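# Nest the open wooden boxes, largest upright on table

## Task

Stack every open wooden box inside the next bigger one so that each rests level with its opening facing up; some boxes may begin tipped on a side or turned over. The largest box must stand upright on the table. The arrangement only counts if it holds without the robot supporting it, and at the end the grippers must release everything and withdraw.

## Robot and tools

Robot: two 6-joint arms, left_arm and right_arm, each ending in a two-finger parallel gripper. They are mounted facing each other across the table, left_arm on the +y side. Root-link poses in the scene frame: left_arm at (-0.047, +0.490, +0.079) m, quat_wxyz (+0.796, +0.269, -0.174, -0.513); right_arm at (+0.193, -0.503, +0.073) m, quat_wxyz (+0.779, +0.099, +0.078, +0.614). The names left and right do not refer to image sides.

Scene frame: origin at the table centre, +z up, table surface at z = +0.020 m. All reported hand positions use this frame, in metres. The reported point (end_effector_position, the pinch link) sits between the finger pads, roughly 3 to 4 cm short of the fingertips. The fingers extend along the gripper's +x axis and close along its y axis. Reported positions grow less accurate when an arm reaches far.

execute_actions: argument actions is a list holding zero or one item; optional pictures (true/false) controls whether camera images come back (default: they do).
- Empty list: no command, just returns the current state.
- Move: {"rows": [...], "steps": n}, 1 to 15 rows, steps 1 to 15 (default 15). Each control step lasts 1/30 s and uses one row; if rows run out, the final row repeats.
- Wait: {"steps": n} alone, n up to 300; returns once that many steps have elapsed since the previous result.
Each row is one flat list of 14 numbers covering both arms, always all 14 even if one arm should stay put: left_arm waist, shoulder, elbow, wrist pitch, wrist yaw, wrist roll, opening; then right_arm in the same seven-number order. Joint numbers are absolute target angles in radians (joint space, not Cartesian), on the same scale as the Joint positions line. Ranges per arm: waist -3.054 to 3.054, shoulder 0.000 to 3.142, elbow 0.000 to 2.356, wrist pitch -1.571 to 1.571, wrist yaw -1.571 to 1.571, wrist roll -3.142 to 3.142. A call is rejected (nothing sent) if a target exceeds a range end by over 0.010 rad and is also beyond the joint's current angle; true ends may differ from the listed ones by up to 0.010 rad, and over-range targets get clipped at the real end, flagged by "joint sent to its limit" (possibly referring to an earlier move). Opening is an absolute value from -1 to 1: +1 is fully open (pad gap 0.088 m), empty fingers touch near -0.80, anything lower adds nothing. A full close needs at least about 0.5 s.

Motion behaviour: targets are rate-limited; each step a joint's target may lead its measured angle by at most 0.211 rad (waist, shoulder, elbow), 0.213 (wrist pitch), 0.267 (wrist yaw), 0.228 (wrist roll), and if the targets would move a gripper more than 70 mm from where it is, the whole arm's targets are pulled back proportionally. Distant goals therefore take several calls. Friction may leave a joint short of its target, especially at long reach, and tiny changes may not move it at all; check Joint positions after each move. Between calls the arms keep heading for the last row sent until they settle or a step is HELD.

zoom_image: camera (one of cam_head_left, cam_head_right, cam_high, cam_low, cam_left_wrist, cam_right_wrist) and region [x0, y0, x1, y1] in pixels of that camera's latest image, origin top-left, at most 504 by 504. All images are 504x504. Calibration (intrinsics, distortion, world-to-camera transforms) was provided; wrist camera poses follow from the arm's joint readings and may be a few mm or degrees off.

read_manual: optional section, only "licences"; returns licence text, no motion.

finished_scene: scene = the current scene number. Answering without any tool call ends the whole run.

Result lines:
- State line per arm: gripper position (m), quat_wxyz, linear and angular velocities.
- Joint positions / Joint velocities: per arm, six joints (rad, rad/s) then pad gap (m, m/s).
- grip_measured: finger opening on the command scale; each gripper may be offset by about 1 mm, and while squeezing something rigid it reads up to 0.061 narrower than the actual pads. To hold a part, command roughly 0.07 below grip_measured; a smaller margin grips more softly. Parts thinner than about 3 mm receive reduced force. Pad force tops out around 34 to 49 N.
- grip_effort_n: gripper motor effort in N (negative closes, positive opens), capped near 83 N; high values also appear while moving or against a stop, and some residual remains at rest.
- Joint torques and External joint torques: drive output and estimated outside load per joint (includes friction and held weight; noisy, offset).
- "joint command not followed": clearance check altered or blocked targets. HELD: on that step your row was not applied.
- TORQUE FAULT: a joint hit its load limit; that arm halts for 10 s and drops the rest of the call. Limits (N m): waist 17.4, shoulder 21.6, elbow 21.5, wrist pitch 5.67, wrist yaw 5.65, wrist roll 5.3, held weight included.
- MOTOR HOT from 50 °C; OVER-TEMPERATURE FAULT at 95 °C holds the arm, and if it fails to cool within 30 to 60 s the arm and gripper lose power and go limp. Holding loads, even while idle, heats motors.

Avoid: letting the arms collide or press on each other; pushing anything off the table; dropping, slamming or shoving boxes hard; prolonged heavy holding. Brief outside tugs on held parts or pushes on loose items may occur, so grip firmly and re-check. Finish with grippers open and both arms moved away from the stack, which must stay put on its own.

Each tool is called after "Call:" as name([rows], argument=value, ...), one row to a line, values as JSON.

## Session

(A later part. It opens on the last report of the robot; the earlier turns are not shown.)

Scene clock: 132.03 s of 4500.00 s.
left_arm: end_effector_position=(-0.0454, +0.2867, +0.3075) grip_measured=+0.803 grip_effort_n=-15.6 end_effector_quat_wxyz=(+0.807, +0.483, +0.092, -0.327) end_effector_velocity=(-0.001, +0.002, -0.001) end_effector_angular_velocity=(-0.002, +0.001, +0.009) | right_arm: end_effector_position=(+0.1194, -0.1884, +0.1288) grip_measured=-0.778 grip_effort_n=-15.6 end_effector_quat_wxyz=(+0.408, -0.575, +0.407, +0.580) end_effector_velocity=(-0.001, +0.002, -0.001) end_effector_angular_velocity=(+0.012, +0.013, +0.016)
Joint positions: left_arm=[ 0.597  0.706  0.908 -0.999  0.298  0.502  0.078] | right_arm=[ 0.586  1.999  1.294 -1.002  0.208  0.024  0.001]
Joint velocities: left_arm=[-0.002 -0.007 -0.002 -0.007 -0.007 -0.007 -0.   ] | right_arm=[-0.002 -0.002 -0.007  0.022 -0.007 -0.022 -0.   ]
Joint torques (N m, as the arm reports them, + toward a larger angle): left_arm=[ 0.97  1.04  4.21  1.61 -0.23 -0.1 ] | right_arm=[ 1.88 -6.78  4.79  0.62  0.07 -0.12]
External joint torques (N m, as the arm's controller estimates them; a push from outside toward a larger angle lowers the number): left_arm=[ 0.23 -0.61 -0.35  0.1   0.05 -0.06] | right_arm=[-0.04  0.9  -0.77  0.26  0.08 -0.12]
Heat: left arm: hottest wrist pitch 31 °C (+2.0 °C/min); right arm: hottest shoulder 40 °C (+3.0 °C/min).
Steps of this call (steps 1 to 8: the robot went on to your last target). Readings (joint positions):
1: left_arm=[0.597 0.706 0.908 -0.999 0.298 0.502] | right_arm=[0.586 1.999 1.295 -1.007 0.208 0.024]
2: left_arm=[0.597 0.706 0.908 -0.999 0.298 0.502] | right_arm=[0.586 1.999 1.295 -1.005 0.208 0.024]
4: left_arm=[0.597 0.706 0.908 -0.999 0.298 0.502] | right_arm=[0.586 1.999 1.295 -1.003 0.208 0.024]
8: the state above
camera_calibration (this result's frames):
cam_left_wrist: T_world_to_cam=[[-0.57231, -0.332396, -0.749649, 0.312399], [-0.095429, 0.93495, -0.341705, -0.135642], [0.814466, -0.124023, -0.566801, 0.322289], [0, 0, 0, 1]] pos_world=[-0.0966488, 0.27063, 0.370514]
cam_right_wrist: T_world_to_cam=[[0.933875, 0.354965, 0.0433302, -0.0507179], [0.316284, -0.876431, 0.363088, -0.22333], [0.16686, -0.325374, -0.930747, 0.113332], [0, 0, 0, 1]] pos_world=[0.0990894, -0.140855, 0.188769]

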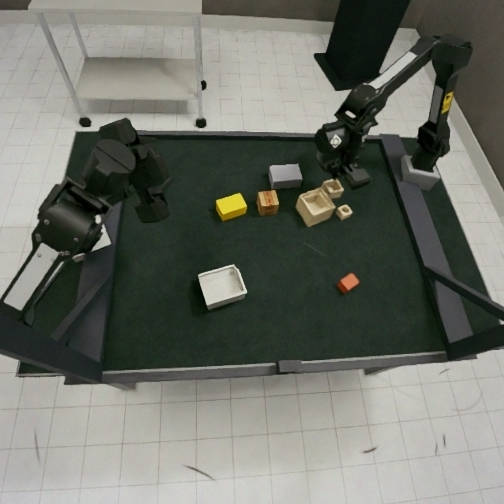

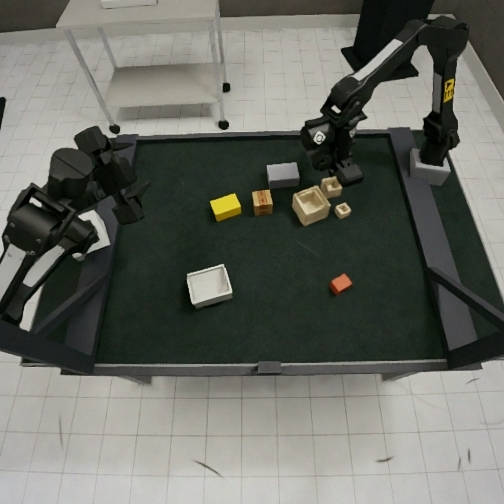

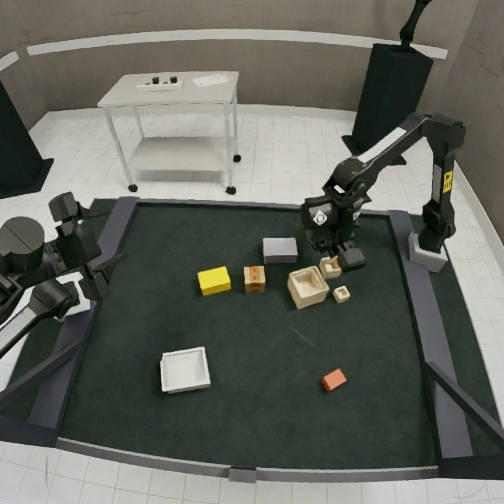

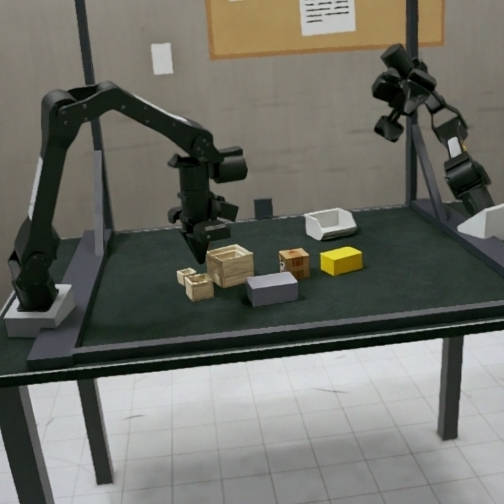

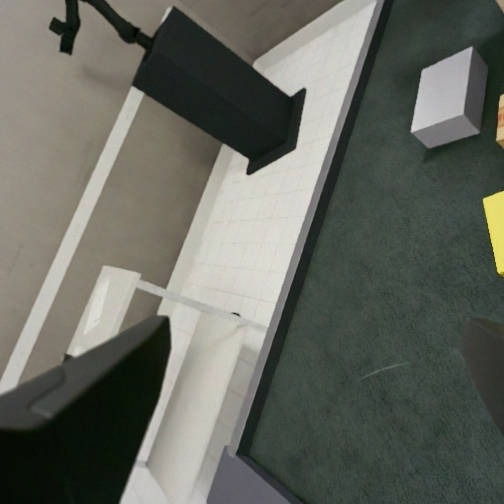

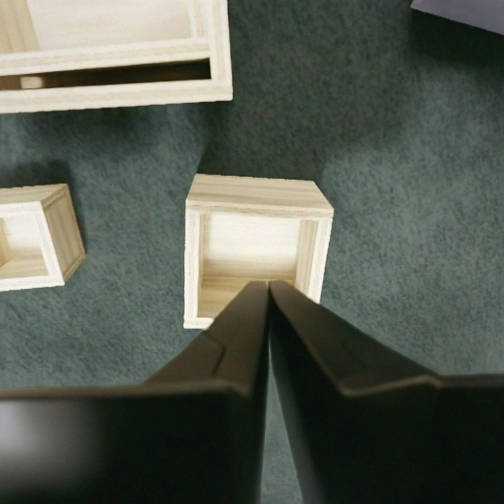

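Call:
execute_actions([
  {"rows":[[0.6,0.7,0.9,-1.0,0.3,0.5,0.8,0.585,2.012,1.28,-0.99,0.208,0.05,-0.78],[0.6,0.7,0.9,-1.0,0.3,0.5,0.8,0.585,2.018,1.27,-0.975,0.208,0.08,-0.78],[0.6,0.7,0.9,-1.0,0.3,0.5,0.8,0.583,2.024,1.26,-0.96,0.208,0.1,-0.78],[0.6,0.7,0.9,-1.0,0.3,0.5,0.8,0.581,2.03,1.25,-0.945,0.208,0.1,-0.78],[0.6,0.7,0.9,-1.0,0.3,0.5,0.8,0.579,2.036,1.24,-0.93,0.208,0.1,-0.78],[0.6,0.7,0.9,-1.0,0.3,0.5,0.8,0.577,2.042,1.23,-0.915,0.208,0.1,-0.78],[0.6,0.7,0.9,-1.0,0.3,0.5,0.8,0.575,2.048,1.22,-0.90,0.208,0.1,-0.78],[0.6,0.7,0.9,-1.0,0.3,0.5,0.8,0.573,2.054,1.21,-0.885,0.208,0.1,-0.78],[0.6,0.7,0.9,-1.0,0.3,0.5,0.8,0.571,2.06,1.20,-0.87,0.208,0.1,-0.78],[0.6,0.7,0.9,-1.0,0.3,0.5,0.8,0.569,2.065,1.191,-0.855,0.208,0.1,-0.78]],"steps":15},
], pictures=false)

Call:
execute_actions([
  {"steps":6},
])

Scene clock: 133.93 s of 4500.00 s.
left_arm: end_effector_position=(-0.0454, +0.2867, +0.3075) grip_measured=+0.803 grip_effort_n=-15.6 end_effector_quat_wxyz=(+0.807, +0.483, +0.092, -0.327) end_effector_velocity=(+0.001, +0.002, -0.002) end_effector_angular_velocity=(+0.001, +0.009, +0.013) | right_arm: end_effector_position=(+0.1172, -0.1927, +0.0901) grip_measured=-0.778 grip_effort_n=-15.6 end_effector_quat_wxyz=(+0.430, -0.561, +0.434, +0.559) end_effector_velocity=(-0.003, +0.003, -0.004) end_effector_angular_velocity=(+0.026, +0.018, -0.031)
Joint positions: left_arm=[ 0.597  0.706  0.908 -0.999  0.298  0.502  0.078] | right_arm=[ 0.572  2.052  1.2   -0.863  0.208  0.096  0.001]
Joint velocities: left_arm=[-0.002  0.002 -0.002 -0.007 -0.007 -0.007 -0.   ] | right_arm=[-0.002 -0.002 -0.022  0.051 -0.007  0.022 -0.   ]
Joint torques (N m, as the arm reports them, + toward a larger angle): left_arm=[ 0.97  1.01  4.22  1.63 -0.23 -0.12] | right_arm=[ 1.58 -6.57  4.55  0.69  0.03  0.1 ]
External joint torques (N m, as the arm's controller estimates them; a push from outside toward a larger angle lowers the number): left_arm=[ 0.25 -0.71 -0.26  0.13  0.04 -0.08] | right_arm=[-0.47  1.63 -1.01  0.29  0.04  0.1 ]
Heat: left arm: hottest wrist pitch 31 °C (+1.0 °C/min); right arm: hottest shoulder 39 °C (+3.0 °C/min).
Steps of this call (steps 1 to 15: the robot went on to your last target; steps 16 to 42: nothing new was sent; steps 43 to 57: all 15 steps of this action). Readings (joint positions):
43: left_arm=[0.597 0.706 0.908 -0.999 0.298 0.502] | right_arm=[0.586 1.999 1.294 -1.001 0.208 0.025]
44: left_arm=[0.597 0.706 0.908 -0.999 0.298 0.502] | right_arm=[0.586 1.999 1.292 -0.995 0.208 0.035]
46: left_arm=[0.597 0.706 0.908 -0.999 0.298 0.502] | right_arm=[0.586 2.001 1.282 -0.975 0.208 0.067]
50: left_arm=[0.597 0.706 0.908 -0.999 0.298 0.502] | right_arm=[0.582 2.021 1.247 -0.922 0.208 0.090]
57: the state above

Scene clock: 134.13 s of 4500.00 s.
left_arm: end_effector_position=(-0.0454, +0.2867, +0.3075) grip_measured=+0.803 grip_effort_n=-15.6 end_effector_quat_wxyz=(+0.807, +0.483, +0.092, -0.327) end_effector_velocity=(+0.000, +0.004, -0.004) end_effector_angular_velocity=(-0.009, +0.022, +0.029) | right_arm: end_effector_position=(+0.1168, -0.1918, +0.0900) grip_measured=-0.778 grip_effort_n=-15.6 end_effector_quat_wxyz=(+0.431, -0.559, +0.433, +0.561) end_effector_velocity=(+0.005, -0.004, -0.001) end_effector_angular_velocity=(-0.026, +0.000, -0.015)
Joint positions: left_arm=[ 0.597  0.706  0.908 -0.999  0.298  0.502  0.078] | right_arm=[ 0.572  2.052  1.199 -0.858  0.208  0.096  0.001]
Joint velocities: left_arm=[ 0.002 -0.002 -0.002 -0.022 -0.007 -0.022 -0.   ] | right_arm=[-0.012 -0.002 -0.002 -0.022 -0.007  0.007 -0.   ]
Joint torques (N m, as the arm reports them, + toward a larger angle): left_arm=[ 0.97  1.04  4.23  1.61 -0.22 -0.11] | right_arm=[ 1.75 -6.66  4.5   0.63 -0.01  0.16]
External joint torques (N m, as the arm's controller estimates them; a push from outside toward a larger angle lowers the number): left_arm=[ 0.22 -0.64 -0.27  0.12  0.06 -0.07] | right_arm=[-0.04  1.08 -0.67  0.29 -0.01  0.16]
Heat: left arm: hottest wrist pitch 31 °C (+1.0 °C/min); right arm: hottest shoulder 39 °C (+3.0 °C/min).
Steps of this call (steps 1 to 6: the robot went on to your last target). Readings (joint positions):
1: left_arm=[0.597 0.706 0.908 -0.999 0.298 0.502] | right_arm=[0.572 2.052 1.199 -0.861 0.208 0.096]
2: left_arm=[0.597 0.706 0.908 -0.999 0.298 0.502] | right_arm=[0.572 2.052 1.199 -0.859 0.208 0.096]
4: left_arm=[0.597 0.706 0.908 -0.999 0.298 0.502] | right_arm=[0.572 2.052 1.199 -0.858 0.208 0.096]
6: the state above
camera_calibration (this result's frames):
cam_left_wrist: T_world_to_cam=[[-0.57231, -0.332396, -0.749649, 0.312399], [-0.095429, 0.93495, -0.341705, -0.135642], [0.814466, -0.124023, -0.566801, 0.322289], [0, 0, 0, 1]] pos_world=[-0.0966488, 0.27063, 0.370514]
cam_right_wrist: T_world_to_cam=[[0.960677, 0.274578, 0.0413062, -0.0638394], [0.240716, -0.897713, 0.369008, -0.207206], [0.138403, -0.344555, -0.928508, 0.076003], [0, 0, 0, 1]] pos_world=[0.100688, -0.142295, 0.149667]

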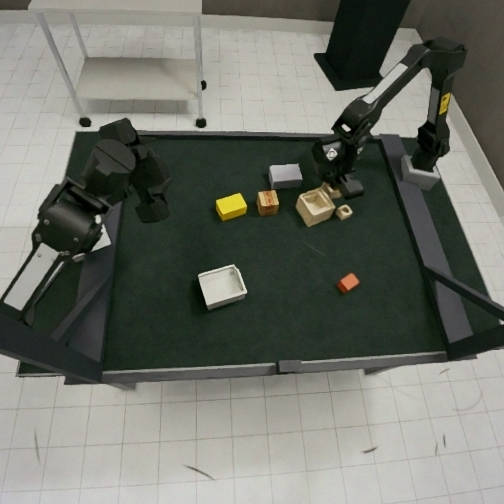

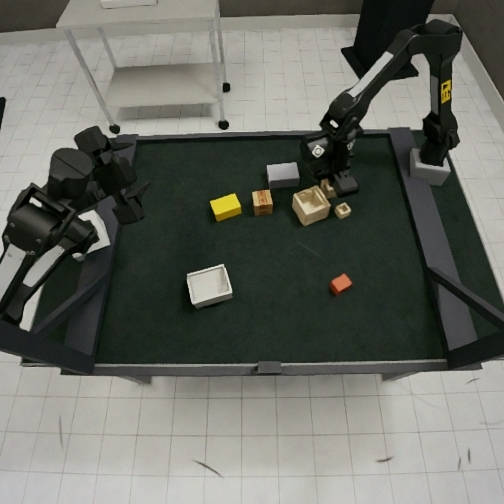

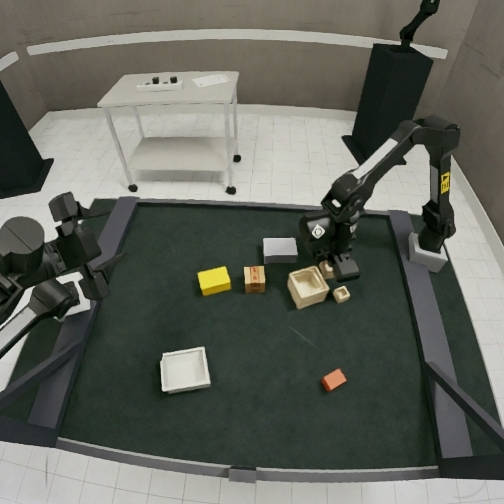

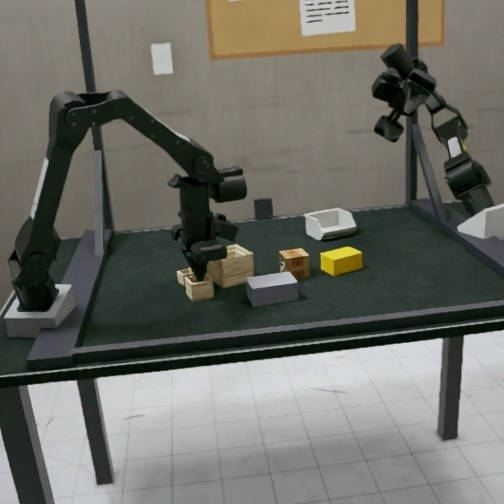

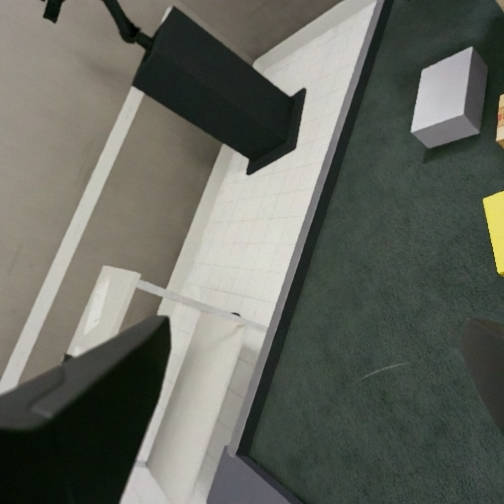

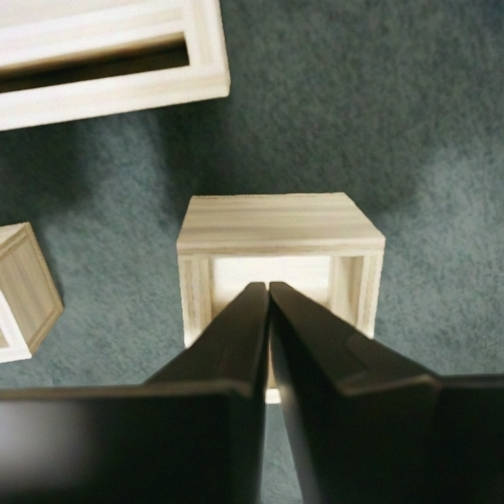

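Call:
execute_actions([
  {"rows":[[0.6,0.7,0.9,-1.0,0.3,0.5,0.8,0.561,2.065,1.191,-0.855,0.208,0.09,-0.78],[0.6,0.7,0.9,-1.0,0.3,0.5,0.8,0.561,2.065,1.191,-0.855,0.208,0.09,-0.78],[0.6,0.7,0.9,-1.0,0.3,0.5,0.8,0.561,2.065,1.191,-0.855,0.208,0.09,-0.7],[0.6,0.7,0.9,-1.0,0.3,0.5,0.8,0.561,2.065,1.191,-0.855,0.208,0.09,-0.6],[0.6,0.7,0.9,-1.0,0.3,0.5,0.8,0.561,2.065,1.191,-0.855,0.208,0.09,-0.5],[0.6,0.7,0.9,-1.0,0.3,0.5,0.8,0.561,2.065,1.191,-0.855,0.208,0.09,-0.4],[0.6,0.7,0.9,-1.0,0.3,0.5,0.8,0.561,2.065,1.191,-0.855,0.208,0.09,-0.25]],"steps":15},
])

Scene clock: 135.70 s of 4500.00 s.
left_arm: end_effector_position=(-0.0454, +0.2867, +0.3075) grip_measured=+0.803 grip_effort_n=-15.6 end_effector_quat_wxyz=(+0.807, +0.483, +0.092, -0.327) end_effector_velocity=(+0.001, +0.003, -0.000) end_effector_angular_velocity=(-0.000, -0.007, +0.020) | right_arm: end_effector_position=(+0.1192, -0.1910, +0.0894) grip_measured=-0.265 grip_effort_n=32.8 end_effector_quat_wxyz=(+0.432, -0.557, +0.436, +0.559) end_effector_velocity=(+0.002, -0.002, -0.000) end_effector_angular_velocity=(-0.011, +0.005, -0.013)
Joint positions: left_arm=[ 0.597  0.706  0.908 -0.999  0.298  0.502  0.078] | right_arm=[ 0.564  2.052  1.199 -0.857  0.208  0.094  0.026]
Joint velocities: left_arm=[-0.002 -0.007 -0.002 -0.007 -0.022 -0.007 -0.   ] | right_arm=[-0.007 -0.002 -0.002 -0.007 -0.007  0.007  0.005]
Joint torques (N m, as the arm reports them, + toward a larger angle): left_arm=[ 0.96  1.04  4.23  1.61 -0.21 -0.11] | right_arm=[ 1.54 -6.37  4.27  0.62 -0.03 -0.11]
External joint torques (N m, as the arm's controller estimates them; a push from outside toward a larger angle lowers the number): left_arm=[ 0.21 -0.65 -0.28  0.1   0.07 -0.07] | right_arm=[-0.3   1.37 -0.88  0.3  -0.03 -0.11]
Heat: left arm: hottest wrist pitch 31 °C (+1.0 °C/min); right arm: hottest shoulder 39 °C (+3.0 °C/min).
Steps of this call (steps 1 to 15: the robot went on to your last target; steps 16 to 32: nothing new was sent; steps 33 to 47: all 15 steps of this action). Readings (joint positions):
33: left_arm=[0.597 0.706 0.908 -0.999 0.298 0.502] | right_arm=[0.571 2.052 1.199 -0.857 0.208 0.096]
34: left_arm=[0.597 0.706 0.908 -0.999 0.298 0.502] | right_arm=[0.570 2.052 1.199 -0.857 0.208 0.096]
36: left_arm=[0.597 0.706 0.908 -0.999 0.298 0.502] | right_arm=[0.567 2.052 1.199 -0.857 0.208 0.096]
40: left_arm=[0.597 0.706 0.908 -0.999 0.298 0.502] | right_arm=[0.564 2.052 1.199 -0.857 0.208 0.095]
47: the state above
camera_calibration (this result's frames):
cam_left_wrist: T_world_to_cam=[[-0.57231, -0.332396, -0.749649, 0.312399], [-0.095429, 0.93495, -0.341705, -0.135642], [0.814466, -0.124023, -0.566801, 0.322289], [0, 0, 0, 1]] pos_world=[-0.0966488, 0.27063, 0.370514]
cam_right_wrist: T_world_to_cam=[[0.962442, 0.268485, 0.0402703, -0.067584], [0.235244, -0.898772, 0.369957, -0.206507], [0.135522, -0.346589, -0.928176, 0.0753324], [0, 0, 0, 1]] pos_world=[0.103416, -0.141348, 0.149042]

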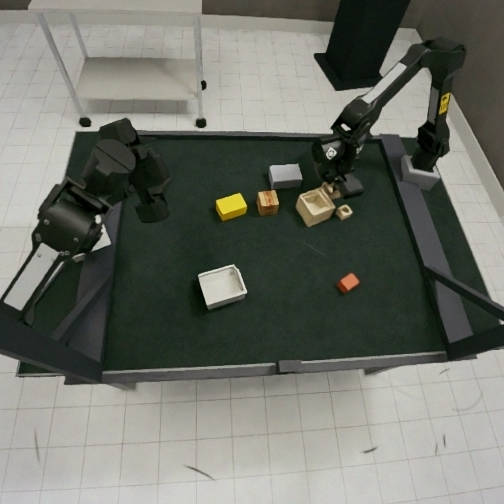

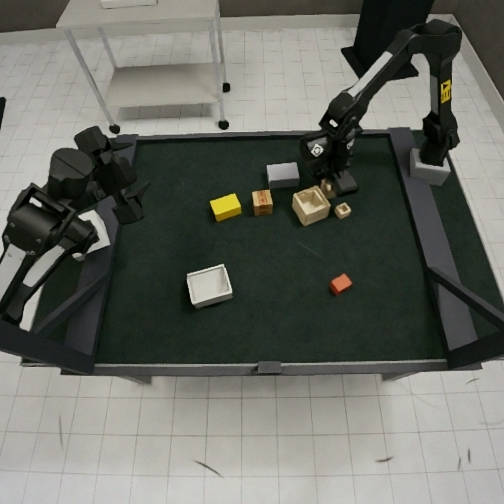

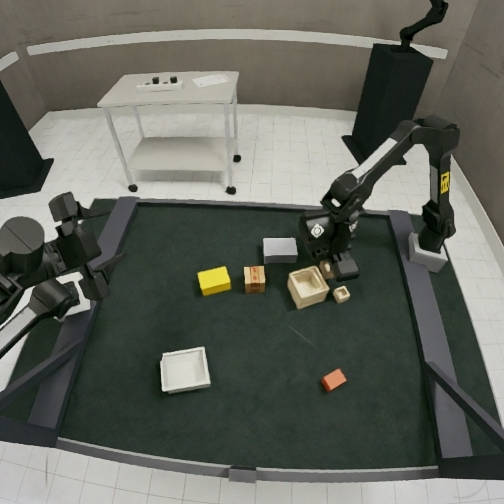

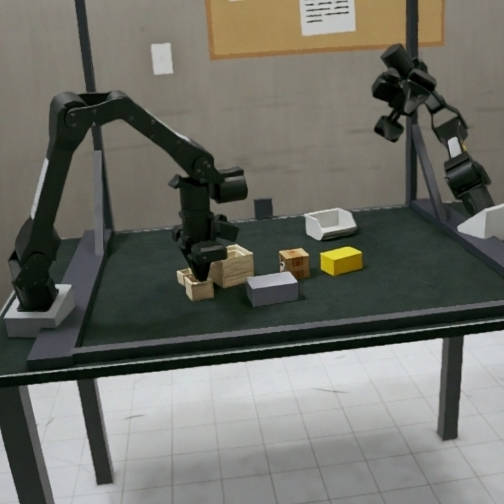

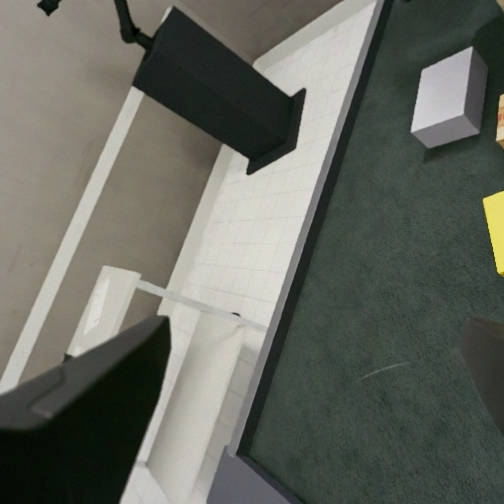

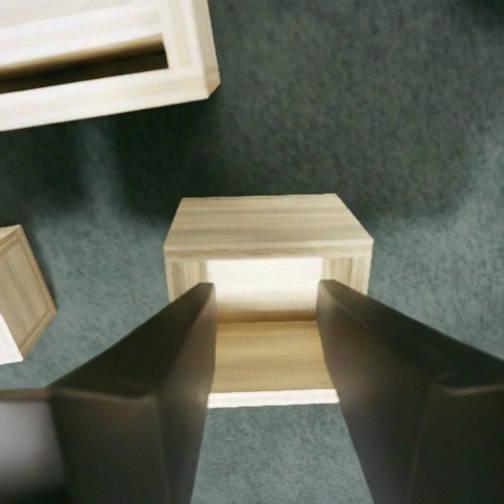

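Call:
execute_actions([
  {"rows":[[0.6,0.7,0.9,-1.0,0.3,0.5,0.8,0.561,2.065,1.191,-0.855,0.208,0.09,-0.17],[0.6,0.7,0.9,-1.0,0.3,0.5,0.8,0.561,2.065,1.191,-0.855,0.208,0.09,-0.17],[0.6,0.7,0.9,-1.0,0.3,0.5,0.8,0.561,2.065,1.191,-0.855,0.208,0.09,-0.17],[0.6,0.7,0.9,-1.0,0.3,0.5,0.8,0.562,2.04,1.21,-0.88,0.208,0.09,-0.17],[0.6,0.7,0.9,-1.0,0.3,0.5,0.8,0.564,2.025,1.23,-0.92,0.208,0.09,-0.17],[0.6,0.7,0.9,-1.0,0.3,0.5,0.8,0.567,2.01,1.255,-0.96,0.208,0.09,-0.17],[0.6,0.7,0.9,-1.0,0.3,0.5,0.8,0.57,1.995,1.28,-1.0,0.208,0.09,-0.17],[0.6,0.7,0.9,-1.0,0.3,0.5,0.8,0.574,1.98,1.305,-1.04,0.208,0.09,-0.17],[0.6,0.7,0.9,-1.0,0.3,0.5,0.8,0.578,1.97,1.33,-1.08,0.208,0.09,-0.17],[0.6,0.7,0.9,-1.0,0.3,0.5,0.8,0.582,1.96,1.36,-1.12,0.208,0.09,-0.17],[0.6,0.7,0.9,-1.0,0.3,0.5,0.8,0.586,1.955,1.39,-1.155,0.208,0.09,-0.17],[0.6,0.7,0.9,-1.0,0.3,0.5,0.8,0.59,1.95,1.42,-1.19,0.208,0.09,-0.17],[0.6,0.7,0.9,-1.0,0.3,0.5,0.8,0.595,1.95,1.45,-1.22,0.208,0.09,-0.17],[0.6,0.7,0.9,-1.0,0.3,0.5,0.8,0.6,1.955,1.48,-1.245,0.208,0.09,-0.17],[0.6,0.7,0.9,-1.0,0.3,0.5,0.8,0.605,1.965,1.51,-1.27,0.208,0.09,-0.17]],"steps":15},
], pictures=false)

Call:
execute_actions([
  {"rows":[[0.6,0.7,0.9,-1.0,0.3,0.5,0.8,0.61,1.98,1.545,-1.29,0.205,0.09,-0.17],[0.6,0.7,0.9,-1.0,0.3,0.5,0.8,0.617,2.0,1.58,-1.305,0.205,0.09,-0.17],[0.6,0.7,0.9,-1.0,0.3,0.5,0.8,0.624,2.025,1.615,-1.315,0.2,0.085,-0.17],[0.6,0.7,0.9,-1.0,0.3,0.5,0.8,0.631,2.05,1.65,-1.325,0.2,0.085,-0.17],[0.6,0.7,0.9,-1.0,0.3,0.5,0.8,0.638,2.08,1.68,-1.33,0.2,0.08,-0.17],[0.6,0.7,0.9,-1.0,0.3,0.5,0.8,0.645,2.11,1.71,-1.33,0.195,0.08,-0.17],[0.6,0.7,0.9,-1.0,0.3,0.5,0.8,0.652,2.14,1.74,-1.33,0.195,0.075,-0.17],[0.6,0.7,0.9,-1.0,0.3,0.5,0.8,0.659,2.17,1.77,-1.33,0.19,0.075,-0.17],[0.6,0.7,0.9,-1.0,0.3,0.5,0.8,0.666,2.20,1.80,-1.33,0.19,0.07,-0.17],[0.6,0.7,0.9,-1.0,0.3,0.5,0.8,0.673,2.23,1.825,-1.32,0.19,0.07,-0.17],[0.6,0.7,0.9,-1.0,0.3,0.5,0.8,0.68,2.26,1.845,-1.31,0.187,0.065,-0.17],[0.6,0.7,0.9,-1.0,0.3,0.5,0.8,0.686,2.285,1.86,-1.30,0.187,0.06,-0.17],[0.6,0.7,0.9,-1.0,0.3,0.5,0.8,0.691,2.305,1.87,-1.29,0.187,0.055,-0.17],[0.6,0.7,0.9,-1.0,0.3,0.5,0.8,0.694,2.32,1.877,-1.285,0.187,0.055,-0.17],[0.6,0.7,0.9,-1.0,0.3,0.5,0.8,0.695,2.333,1.88,-1.28,0.187,0.055,-0.17]],"steps":15},
], pictures=false)

Call:
execute_actions([
  {"steps":14},
])

Scene clock: 138.30 s of 4500.00 s.
left_arm: end_effector_position=(-0.0454, +0.2867, +0.3075) grip_measured=+0.803 grip_effort_n=-15.6 end_effector_quat_wxyz=(+0.807, +0.483, +0.092, -0.327) end_effector_velocity=(+0.000, +0.002, -0.002) end_effector_angular_velocity=(-0.001, +0.005, +0.011) | right_arm: end_effector_position=(+0.1278, -0.1882, +0.1729) grip_measured=-0.218 grip_effort_n=83.0 end_effector_quat_wxyz=(+0.422, -0.568, +0.428, +0.561) end_effector_velocity=(-0.018, +0.062, +0.262) end_effector_angular_velocity=(+0.197, +0.079, +0.088)
Joint positions: left_arm=[ 0.597  0.706  0.908 -0.999  0.298  0.502  0.078] | right_arm=[ 0.591  1.965  1.433 -1.196  0.208  0.094  0.028]
Joint velocities: left_arm=[-0.002 -0.002 -0.002 -0.007 -0.007 -0.007 -0.   ] | right_arm=[ 0.139 -0.071  0.945 -0.828 -0.022  0.007 -0.   ]
Joint torques (N m, as the arm reports them, + toward a larger angle): left_arm=[ 0.96  1.04  4.22  1.62 -0.22 -0.1 ] | right_arm=[ 2.1  -7.64  5.72  0.24 -0.01 -0.13]
External joint torques (N m, as the arm's controller estimates them; a push from outside toward a larger angle lowers the number): left_arm=[ 0.23 -0.64 -0.28  0.12  0.05 -0.06] | right_arm=[ 0.2  -1.54  0.81 -0.07  0.02 -0.12]
Heat: left arm: hottest wrist pitch 31 °C (+1.0 °C/min); right arm: hottest shoulder 39 °C (+3.0 °C/min).
Steps of this call (steps 1 to 15: the robot went on to your last target; steps 16 to 63: nothing new was sent; steps 64 to 78: all 15 steps of this action). Readings (joint positions):
64: left_arm=[0.597 0.706 0.908 -0.999 0.298 0.502] | right_arm=[0.564 2.052 1.199 -0.857 0.208 0.094]
65: left_arm=[0.597 0.706 0.908 -0.999 0.298 0.502] | right_arm=[0.564 2.052 1.199 -0.857 0.208 0.094]
67: left_arm=[0.597 0.706 0.908 -0.999 0.298 0.502] | right_arm=[0.564 2.052 1.199 -0.857 0.208 0.094]
71: left_arm=[0.597 0.706 0.908 -0.999 0.298 0.502] | right_arm=[0.565 2.038 1.236 -0.957 0.208 0.094]
78: the state above

Scene clock: 138.80 s of 4500.00 s.
left_arm: end_effector_position=(-0.0454, +0.2867, +0.3075) grip_measured=+0.803 grip_effort_n=-15.6 end_effector_quat_wxyz=(+0.807, +0.483, +0.092, -0.327) end_effector_velocity=(-0.001, +0.002, -0.001) end_effector_angular_velocity=(+0.009, -0.005, +0.002) | right_arm: end_effector_position=(+0.0602, -0.1292, +0.1770) grip_measured=-0.218 grip_effort_n=83.0 end_effector_quat_wxyz=(+0.392, -0.584, +0.389, +0.595) end_effector_velocity=(-0.134, +0.050, -0.150) end_effector_angular_velocity=(-0.115, -0.062, +0.232)
Joint positions: left_arm=[ 0.597  0.706  0.908 -0.999  0.298  0.502  0.078] | right_arm=[ 0.686  2.27   1.848 -1.294  0.19   0.064  0.028]
Joint velocities: left_arm=[-0.002 -0.007 -0.002 -0.007 -0.007  0.007 -0.   ] | right_arm=[ 0.154  0.608  0.276  0.168 -0.022 -0.051 -0.   ]
Joint torques (N m, as the arm reports them, + toward a larger angle): left_arm=[ 0.94  1.04  4.22  1.62 -0.22 -0.1 ] | right_arm=[ 1.78 -8.73  6.71  0.44 -0.06 -0.15]
External joint torques (N m, as the arm's controller estimates them; a push from outside toward a larger angle lowers the number): left_arm=[ 0.21 -0.65 -0.27  0.13  0.05 -0.06] | right_arm=[ 0.06  1.44  0.96  0.24 -0.09 -0.15]
Heat: left arm: hottest wrist pitch 31 °C (+1.0 °C/min); right arm: hottest shoulder 39 °C (+3.0 °C/min).
Steps of this call (steps 1 to 15: all 15 steps of this action). Readings (joint positions):
1: left_arm=[0.597 0.706 0.908 -0.999 0.298 0.502] | right_arm=[0.596 1.964 1.465 -1.223 0.208 0.094]
2: left_arm=[0.597 0.706 0.908 -0.999 0.298 0.502] | right_arm=[0.601 1.965 1.496 -1.247 0.208 0.094]
4: left_arm=[0.597 0.706 0.908 -0.999 0.298 0.502] | right_arm=[0.612 1.984 1.561 -1.287 0.208 0.092]
8: left_arm=[0.597 0.706 0.908 -0.999 0.298 0.502] | right_arm=[0.638 2.073 1.694 -1.318 0.201 0.084]
15: the state above

Scene clock: 139.27 s of 4500.00 s.
left_arm: end_effector_position=(-0.0454, +0.2867, +0.3075) grip_measured=+0.803 grip_effort_n=-15.6 end_effector_quat_wxyz=(+0.807, +0.483, +0.092, -0.327) end_effector_velocity=(+0.002, +0.003, -0.001) end_effector_angular_velocity=(+0.003, +0.001, +0.025) | right_arm: end_effector_position=(+0.0502, -0.1244, +0.1657) grip_measured=-0.218 grip_effort_n=83.0 end_effector_quat_wxyz=(+0.386, -0.589, +0.386, +0.596) end_effector_velocity=(+0.004, -0.004, -0.000) end_effector_angular_velocity=(-0.024, -0.003, -0.010)
Joint positions: left_arm=[ 0.597  0.706  0.908 -0.999  0.298  0.502  0.078] | right_arm=[ 0.696  2.319  1.873 -1.281  0.189  0.059  0.028]
Joint velocities: left_arm=[-0.002  0.002 -0.002 -0.007 -0.022 -0.007 -0.   ] | right_arm=[-0.007 -0.002 -0.002 -0.022 -0.007  0.007 -0.   ]
Joint torques (N m, as the arm reports them, + toward a larger angle): left_arm=[ 1.    1.01  4.2   1.62 -0.23 -0.1 ] | right_arm=[ 2.26 -9.19  6.48  0.61 -0.04 -0.13]
External joint torques (N m, as the arm's controller estimates them; a push from outside toward a larger angle lowers the number): left_arm=[ 0.26 -0.72 -0.29  0.12  0.05 -0.06] | right_arm=[ 0.07  0.7   0.78  0.27 -0.03 -0.13]
Heat: left arm: hottest wrist pitch 31 °C (+1.0 °C/min); right arm: hottest shoulder 39 °C (+3.0 °C/min).
Steps of this call (steps 1 to 14: the robot went on to your last target). Readings (joint positions):
1: left_arm=[0.597 0.706 0.908 -0.999 0.298 0.502] | right_arm=[0.691 2.288 1.855 -1.290 0.190 0.062]
2: left_arm=[0.597 0.706 0.908 -0.999 0.298 0.502] | right_arm=[0.694 2.301 1.859 -1.287 0.189 0.061]
4: left_arm=[0.597 0.706 0.908 -0.999 0.298 0.502] | right_arm=[0.696 2.315 1.861 -1.285 0.189 0.060]
8: left_arm=[0.597 0.706 0.908 -0.999 0.298 0.502] | right_arm=[0.696 2.319 1.868 -1.283 0.189 0.060]
14: the state above
camera_calibration (this result's frames):
cam_left_wrist: T_world_to_cam=[[-0.57231, -0.332396, -0.749649, 0.312399], [-0.095429, 0.93495, -0.341705, -0.135642], [0.814466, -0.124023, -0.566801, 0.322289], [0, 0, 0, 1]] pos_world=[-0.0966488, 0.27063, 0.370514]
cam_right_wrist: T_world_to_cam=[[0.904481, 0.424591, 0.0404615, 0.000205024], [0.383008, -0.850298, 0.360968, -0.158512], [0.187668, -0.310992, -0.9317, 0.180972], [0, 0, 0, 1]] pos_world=[0.0265634, -0.0785889, 0.225821]

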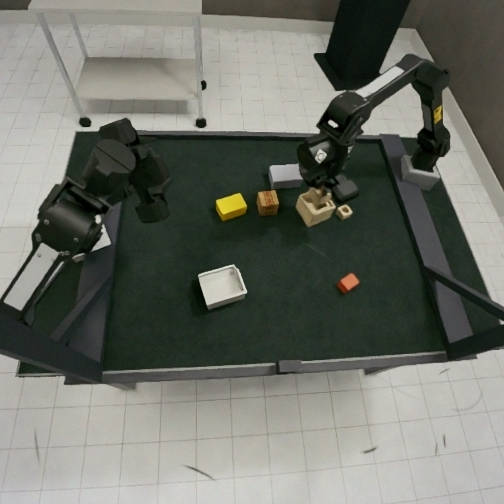

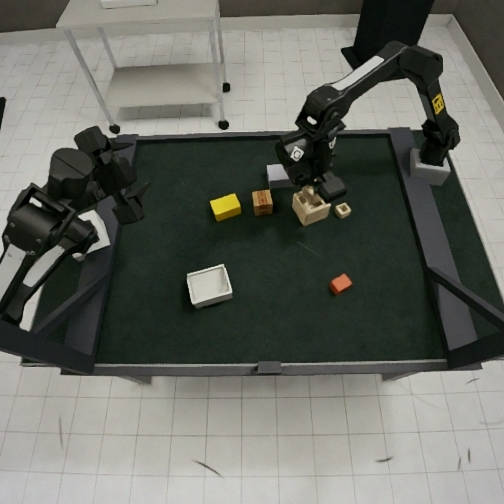

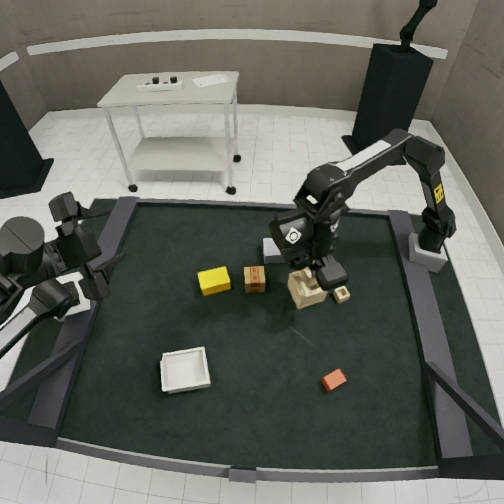

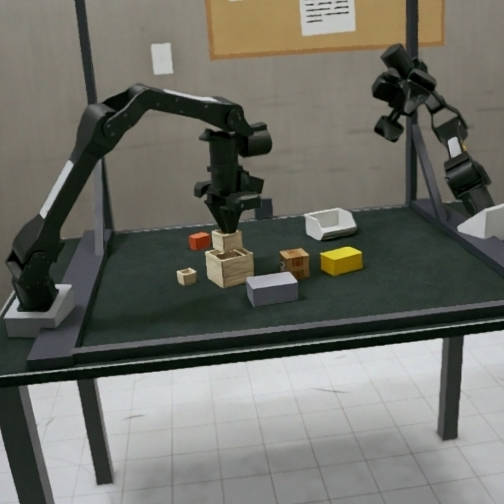

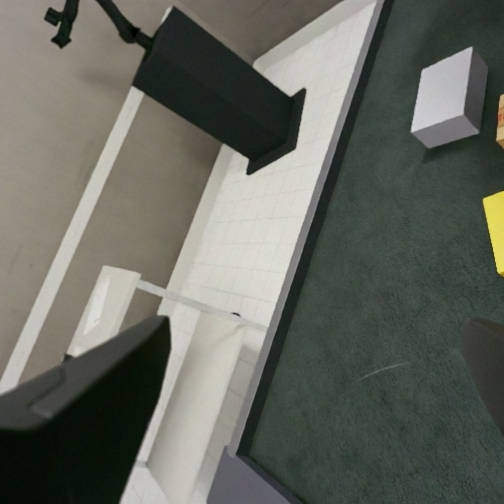

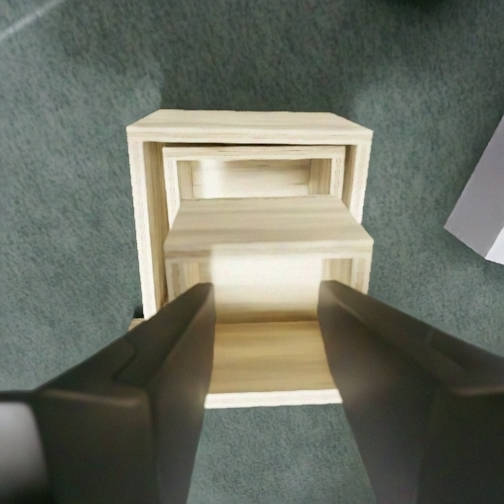

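Call:
execute_actions([
  {"rows":[[0.6,0.7,0.9,-1.0,0.3,0.5,0.8,0.694,2.336,1.865,-1.27,0.188,0.07,-0.17],[0.6,0.7,0.9,-1.0,0.3,0.5,0.8,0.693,2.339,1.857,-1.26,0.188,0.08,-0.17],[0.6,0.7,0.9,-1.0,0.3,0.5,0.8,0.692,2.342,1.849,-1.25,0.188,0.08,-0.17],[0.6,0.7,0.9,-1.0,0.3,0.5,0.8,0.691,2.345,1.841,-1.24,0.188,0.08,-0.17],[0.6,0.7,0.9,-1.0,0.3,0.5,0.8,0.69,2.348,1.833,-1.23,0.188,0.08,-0.17],[0.6,0.7,0.9,-1.0,0.3,0.5,0.8,0.689,2.351,1.825,-1.22,0.188,0.08,-0.17],[0.6,0.7,0.9,-1.0,0.3,0.5,0.8,0.688,2.354,1.815,-1.205,0.188,0.08,-0.17]],"steps":15},
])

Scene clock: 141.40 s of 4500.00 s.
left_arm: end_effector_position=(-0.0454, +0.2867, +0.3075) grip_measured=+0.803 grip_effort_n=-15.6 end_effector_quat_wxyz=(+0.807, +0.483, +0.092, -0.327) end_effector_velocity=(+0.001, +0.002, -0.001) end_effector_angular_velocity=(-0.003, +0.004, +0.015) | right_arm: end_effector_position=(+0.0470, -0.1219, +0.1447) grip_measured=-0.218 grip_effort_n=83.0 end_effector_quat_wxyz=(+0.392, -0.584, +0.392, +0.592) end_effector_velocity=(-0.001, +0.002, +0.001) end_effector_angular_velocity=(+0.007, +0.012, -0.012)
Joint positions: left_arm=[ 0.597  0.706  0.908 -0.999  0.298  0.502  0.078] | right_arm=[ 0.691  2.34   1.824 -1.208  0.189  0.076  0.028]
Joint velocities: left_arm=[ 0.002 -0.002 -0.002 -0.007 -0.007 -0.007 -0.   ] | right_arm=[-0.002 -0.002  0.002  0.007 -0.007  0.007  0.   ]
Joint torques (N m, as the arm reports them, + toward a larger angle): left_arm=[ 0.99  1.02  4.22  1.62 -0.23 -0.1 ] | right_arm=[ 1.93 -8.92  5.02  0.6  -0.02  0.09]
External joint torques (N m, as the arm's controller estimates them; a push from outside toward a larger angle lowers the number): left_arm=[ 0.24 -0.7  -0.23  0.13  0.05 -0.06] | right_arm=[-0.33  1.22 -0.76  0.26 -0.01  0.09]
Heat: left arm: hottest wrist pitch 31 °C (+1.0 °C/min); right arm: hottest shoulder 39 °C (+3.0 °C/min).
Steps of this call (steps 1 to 30: the robot went on to your last target; steps 31 to 49: nothing new was sent; steps 50 to 64: all 15 steps of this action). Readings (joint positions):
50: left_arm=[0.597 0.706 0.908 -0.999 0.298 0.502] | right_arm=[0.696 2.319 1.873 -1.281 0.189 0.059]
51: left_arm=[0.597 0.706 0.908 -0.999 0.298 0.502] | right_arm=[0.696 2.319 1.873 -1.277 0.189 0.061]
53: left_arm=[0.597 0.706 0.908 -0.999 0.298 0.502] | right_arm=[0.696 2.319 1.868 -1.261 0.189 0.068]
57: left_arm=[0.597 0.706 0.908 -0.999 0.298 0.502] | right_arm=[0.693 2.326 1.842 -1.225 0.189 0.074]
64: the state above
camera_calibration (this result's frames):
cam_left_wrist: T_world_to_cam=[[-0.57231, -0.332396, -0.749649, 0.312399], [-0.095429, 0.93495, -0.341705, -0.135642], [0.814466, -0.124023, -0.566801, 0.322289], [0, 0, 0, 1]] pos_world=[-0.0966488, 0.27063, 0.370514]
cam_right_wrist: T_world_to_cam=[[0.913851, 0.404142, 0.0393036, 0.000124813], [0.364402, -0.858972, 0.359691, -0.147637], [0.179127, -0.314382, -0.932243, 0.162903], [0, 0, 0, 1]] pos_world=[0.0245047, -0.0756524, 0.204964]

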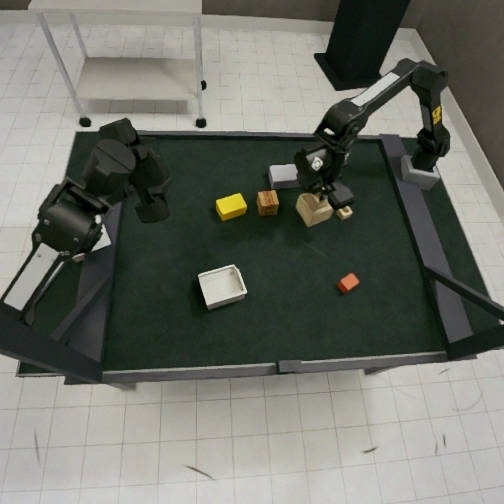

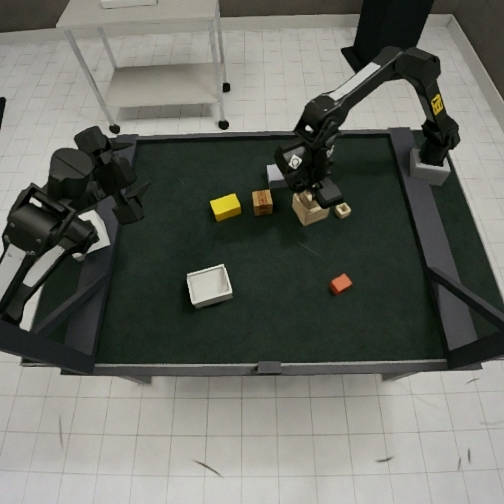

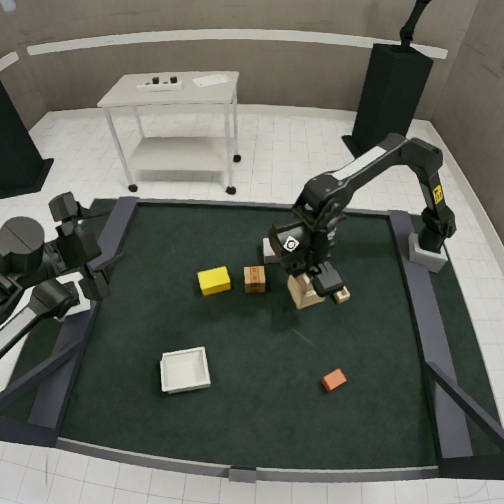

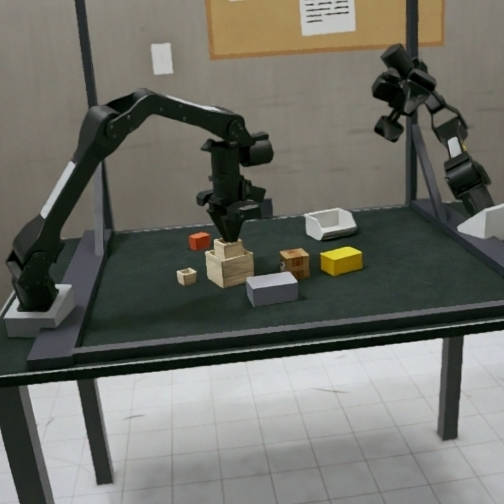

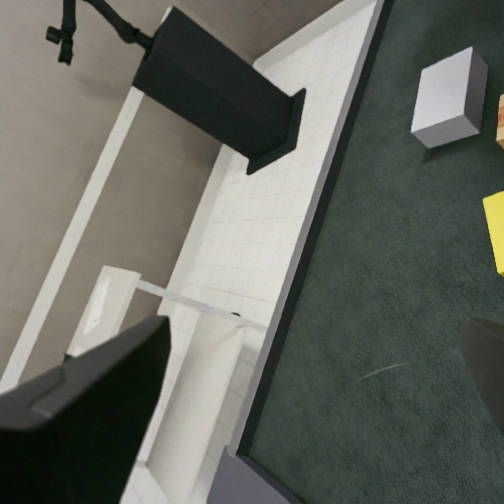

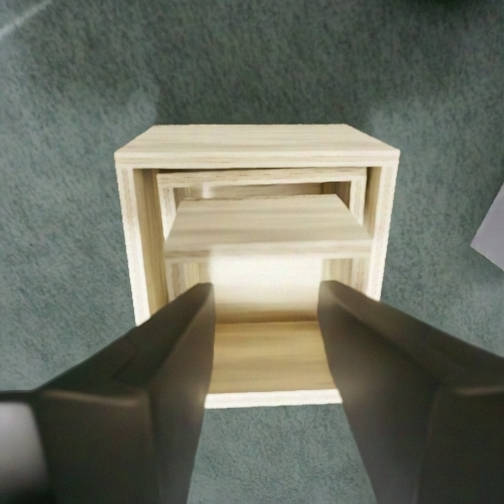

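Call:
execute_actions([
  {"rows":[[0.6,0.7,0.9,-1.0,0.3,0.5,0.8,0.684,2.354,1.812,-1.2,0.188,0.075,-0.17],[0.6,0.7,0.9,-1.0,0.3,0.5,0.8,0.683,2.354,1.807,-1.195,0.188,0.075,-0.17],[0.6,0.7,0.9,-1.0,0.3,0.5,0.8,0.682,2.355,1.801,-1.188,0.188,0.075,-0.17],[0.6,0.7,0.9,-1.0,0.3,0.5,0.8,0.682,2.356,1.795,-1.181,0.188,0.075,-0.17],[0.6,0.7,0.9,-1.0,0.3,0.5,0.8,0.681,2.357,1.789,-1.174,0.188,0.075,-0.17],[0.6,0.7,0.9,-1.0,0.3,0.5,0.8,0.681,2.358,1.783,-1.167,0.188,0.075,-0.17],[0.6,0.7,0.9,-1.0,0.3,0.5,0.8,0.68,2.359,1.777,-1.16,0.188,0.075,-0.17]],"steps":15},
])

Scene clock: 143.13 s of 4500.00 s.
left_arm: end_effector_position=(-0.0454, +0.2867, +0.3075) grip_measured=+0.803 grip_effort_n=-15.6 end_effector_quat_wxyz=(+0.807, +0.483, +0.092, -0.327) end_effector_velocity=(-0.003, -0.002, +0.002) end_effector_angular_velocity=(-0.012, -0.005, -0.013) | right_arm: end_effector_position=(+0.0481, -0.1209, +0.1343) grip_measured=-0.218 grip_effort_n=83.0 end_effector_quat_wxyz=(+0.396, -0.580, +0.395, +0.592) end_effector_velocity=(-0.000, -0.000, -0.001) end_effector_angular_velocity=(-0.001, +0.008, +0.019)
Joint positions: left_arm=[ 0.597  0.706  0.908 -0.999  0.298  0.502  0.078] | right_arm=[ 0.682  2.342  1.787 -1.163  0.189  0.076  0.028]
Joint velocities: left_arm=[-0.002 -0.007  0.002  0.007  0.007 -0.007 -0.   ] | right_arm=[-0.002 -0.002 -0.007  0.007 -0.007 -0.022  0.   ]
Joint torques (N m, as the arm reports them, + toward a larger angle): left_arm=[ 0.98  1.06  4.24  1.62 -0.23 -0.11] | right_arm=[ 1.99 -8.65  4.66  0.66 -0.03 -0.01]
External joint torques (N m, as the arm's controller estimates them; a push from outside toward a larger angle lowers the number): left_arm=[ 0.26 -0.57 -0.31  0.11  0.03 -0.07] | right_arm=[-0.27  1.5  -1.08  0.31 -0.02 -0.01]
Heat: left arm: hottest wrist pitch 31 °C (+1.0 °C/min); right arm: hottest shoulder 39 °C (+3.0 °C/min).
Steps of this call (steps 1 to 15: the robot went on to your last target; steps 16 to 37: nothing new was sent; steps 38 to 52: all 15 steps of this action). Readings (joint positions):
38: left_arm=[0.597 0.706 0.908 -0.999 0.298 0.502] | right_arm=[0.690 2.340 1.823 -1.207 0.189 0.076]
39: left_arm=[0.597 0.706 0.908 -0.999 0.298 0.502] | right_arm=[0.690 2.340 1.822 -1.204 0.189 0.076]
41: left_arm=[0.597 0.706 0.908 -0.999 0.298 0.502] | right_arm=[0.688 2.340 1.817 -1.195 0.189 0.076]
45: left_arm=[0.597 0.706 0.908 -0.999 0.298 0.502] | right_arm=[0.684 2.340 1.797 -1.173 0.189 0.076]
52: the state above
camera_calibration (this result's frames):
cam_left_wrist: T_world_to_cam=[[-0.57231, -0.332396, -0.749649, 0.312399], [-0.095429, 0.93495, -0.341705, -0.135642], [0.814466, -0.124023, -0.566801, 0.322289], [0, 0, 0, 1]] pos_world=[-0.0966488, 0.27063, 0.370514]
cam_right_wrist: T_world_to_cam=[[0.917768, 0.395328, 0.0376576, -0.00192604], [0.357516, -0.863802, 0.355005, -0.14297], [0.172872, -0.312349, -0.934106, 0.154071], [0, 0, 0, 1]] pos_world=[0.0262472, -0.0746125, 0.194746]

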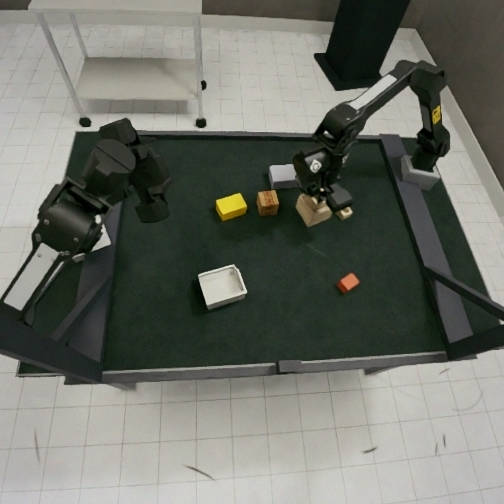

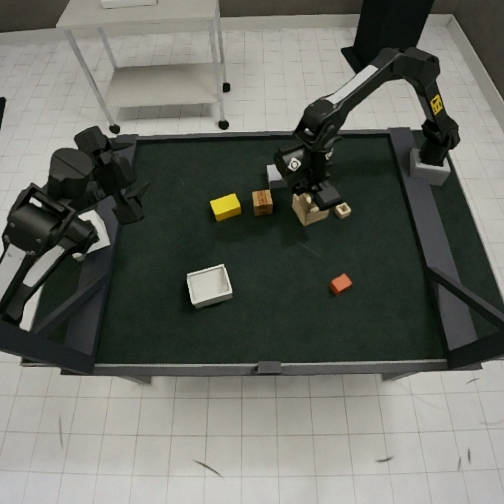

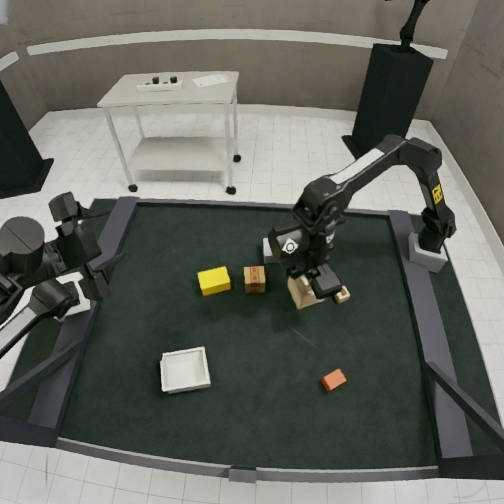

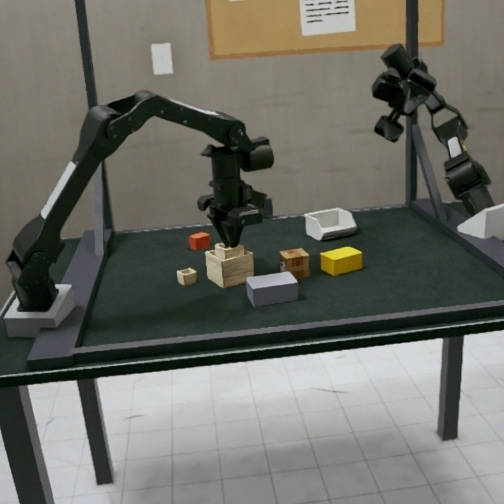

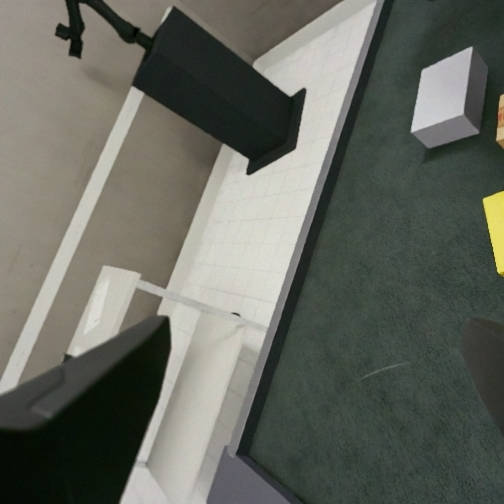

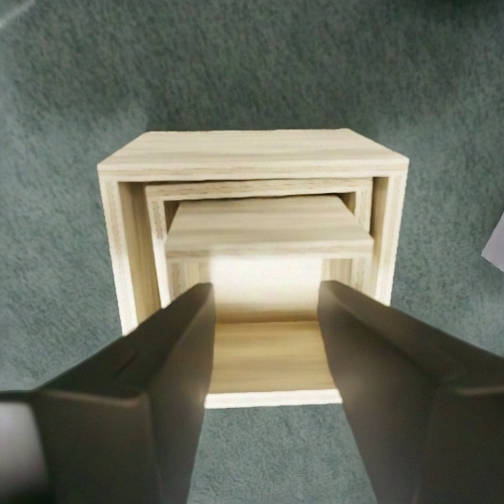

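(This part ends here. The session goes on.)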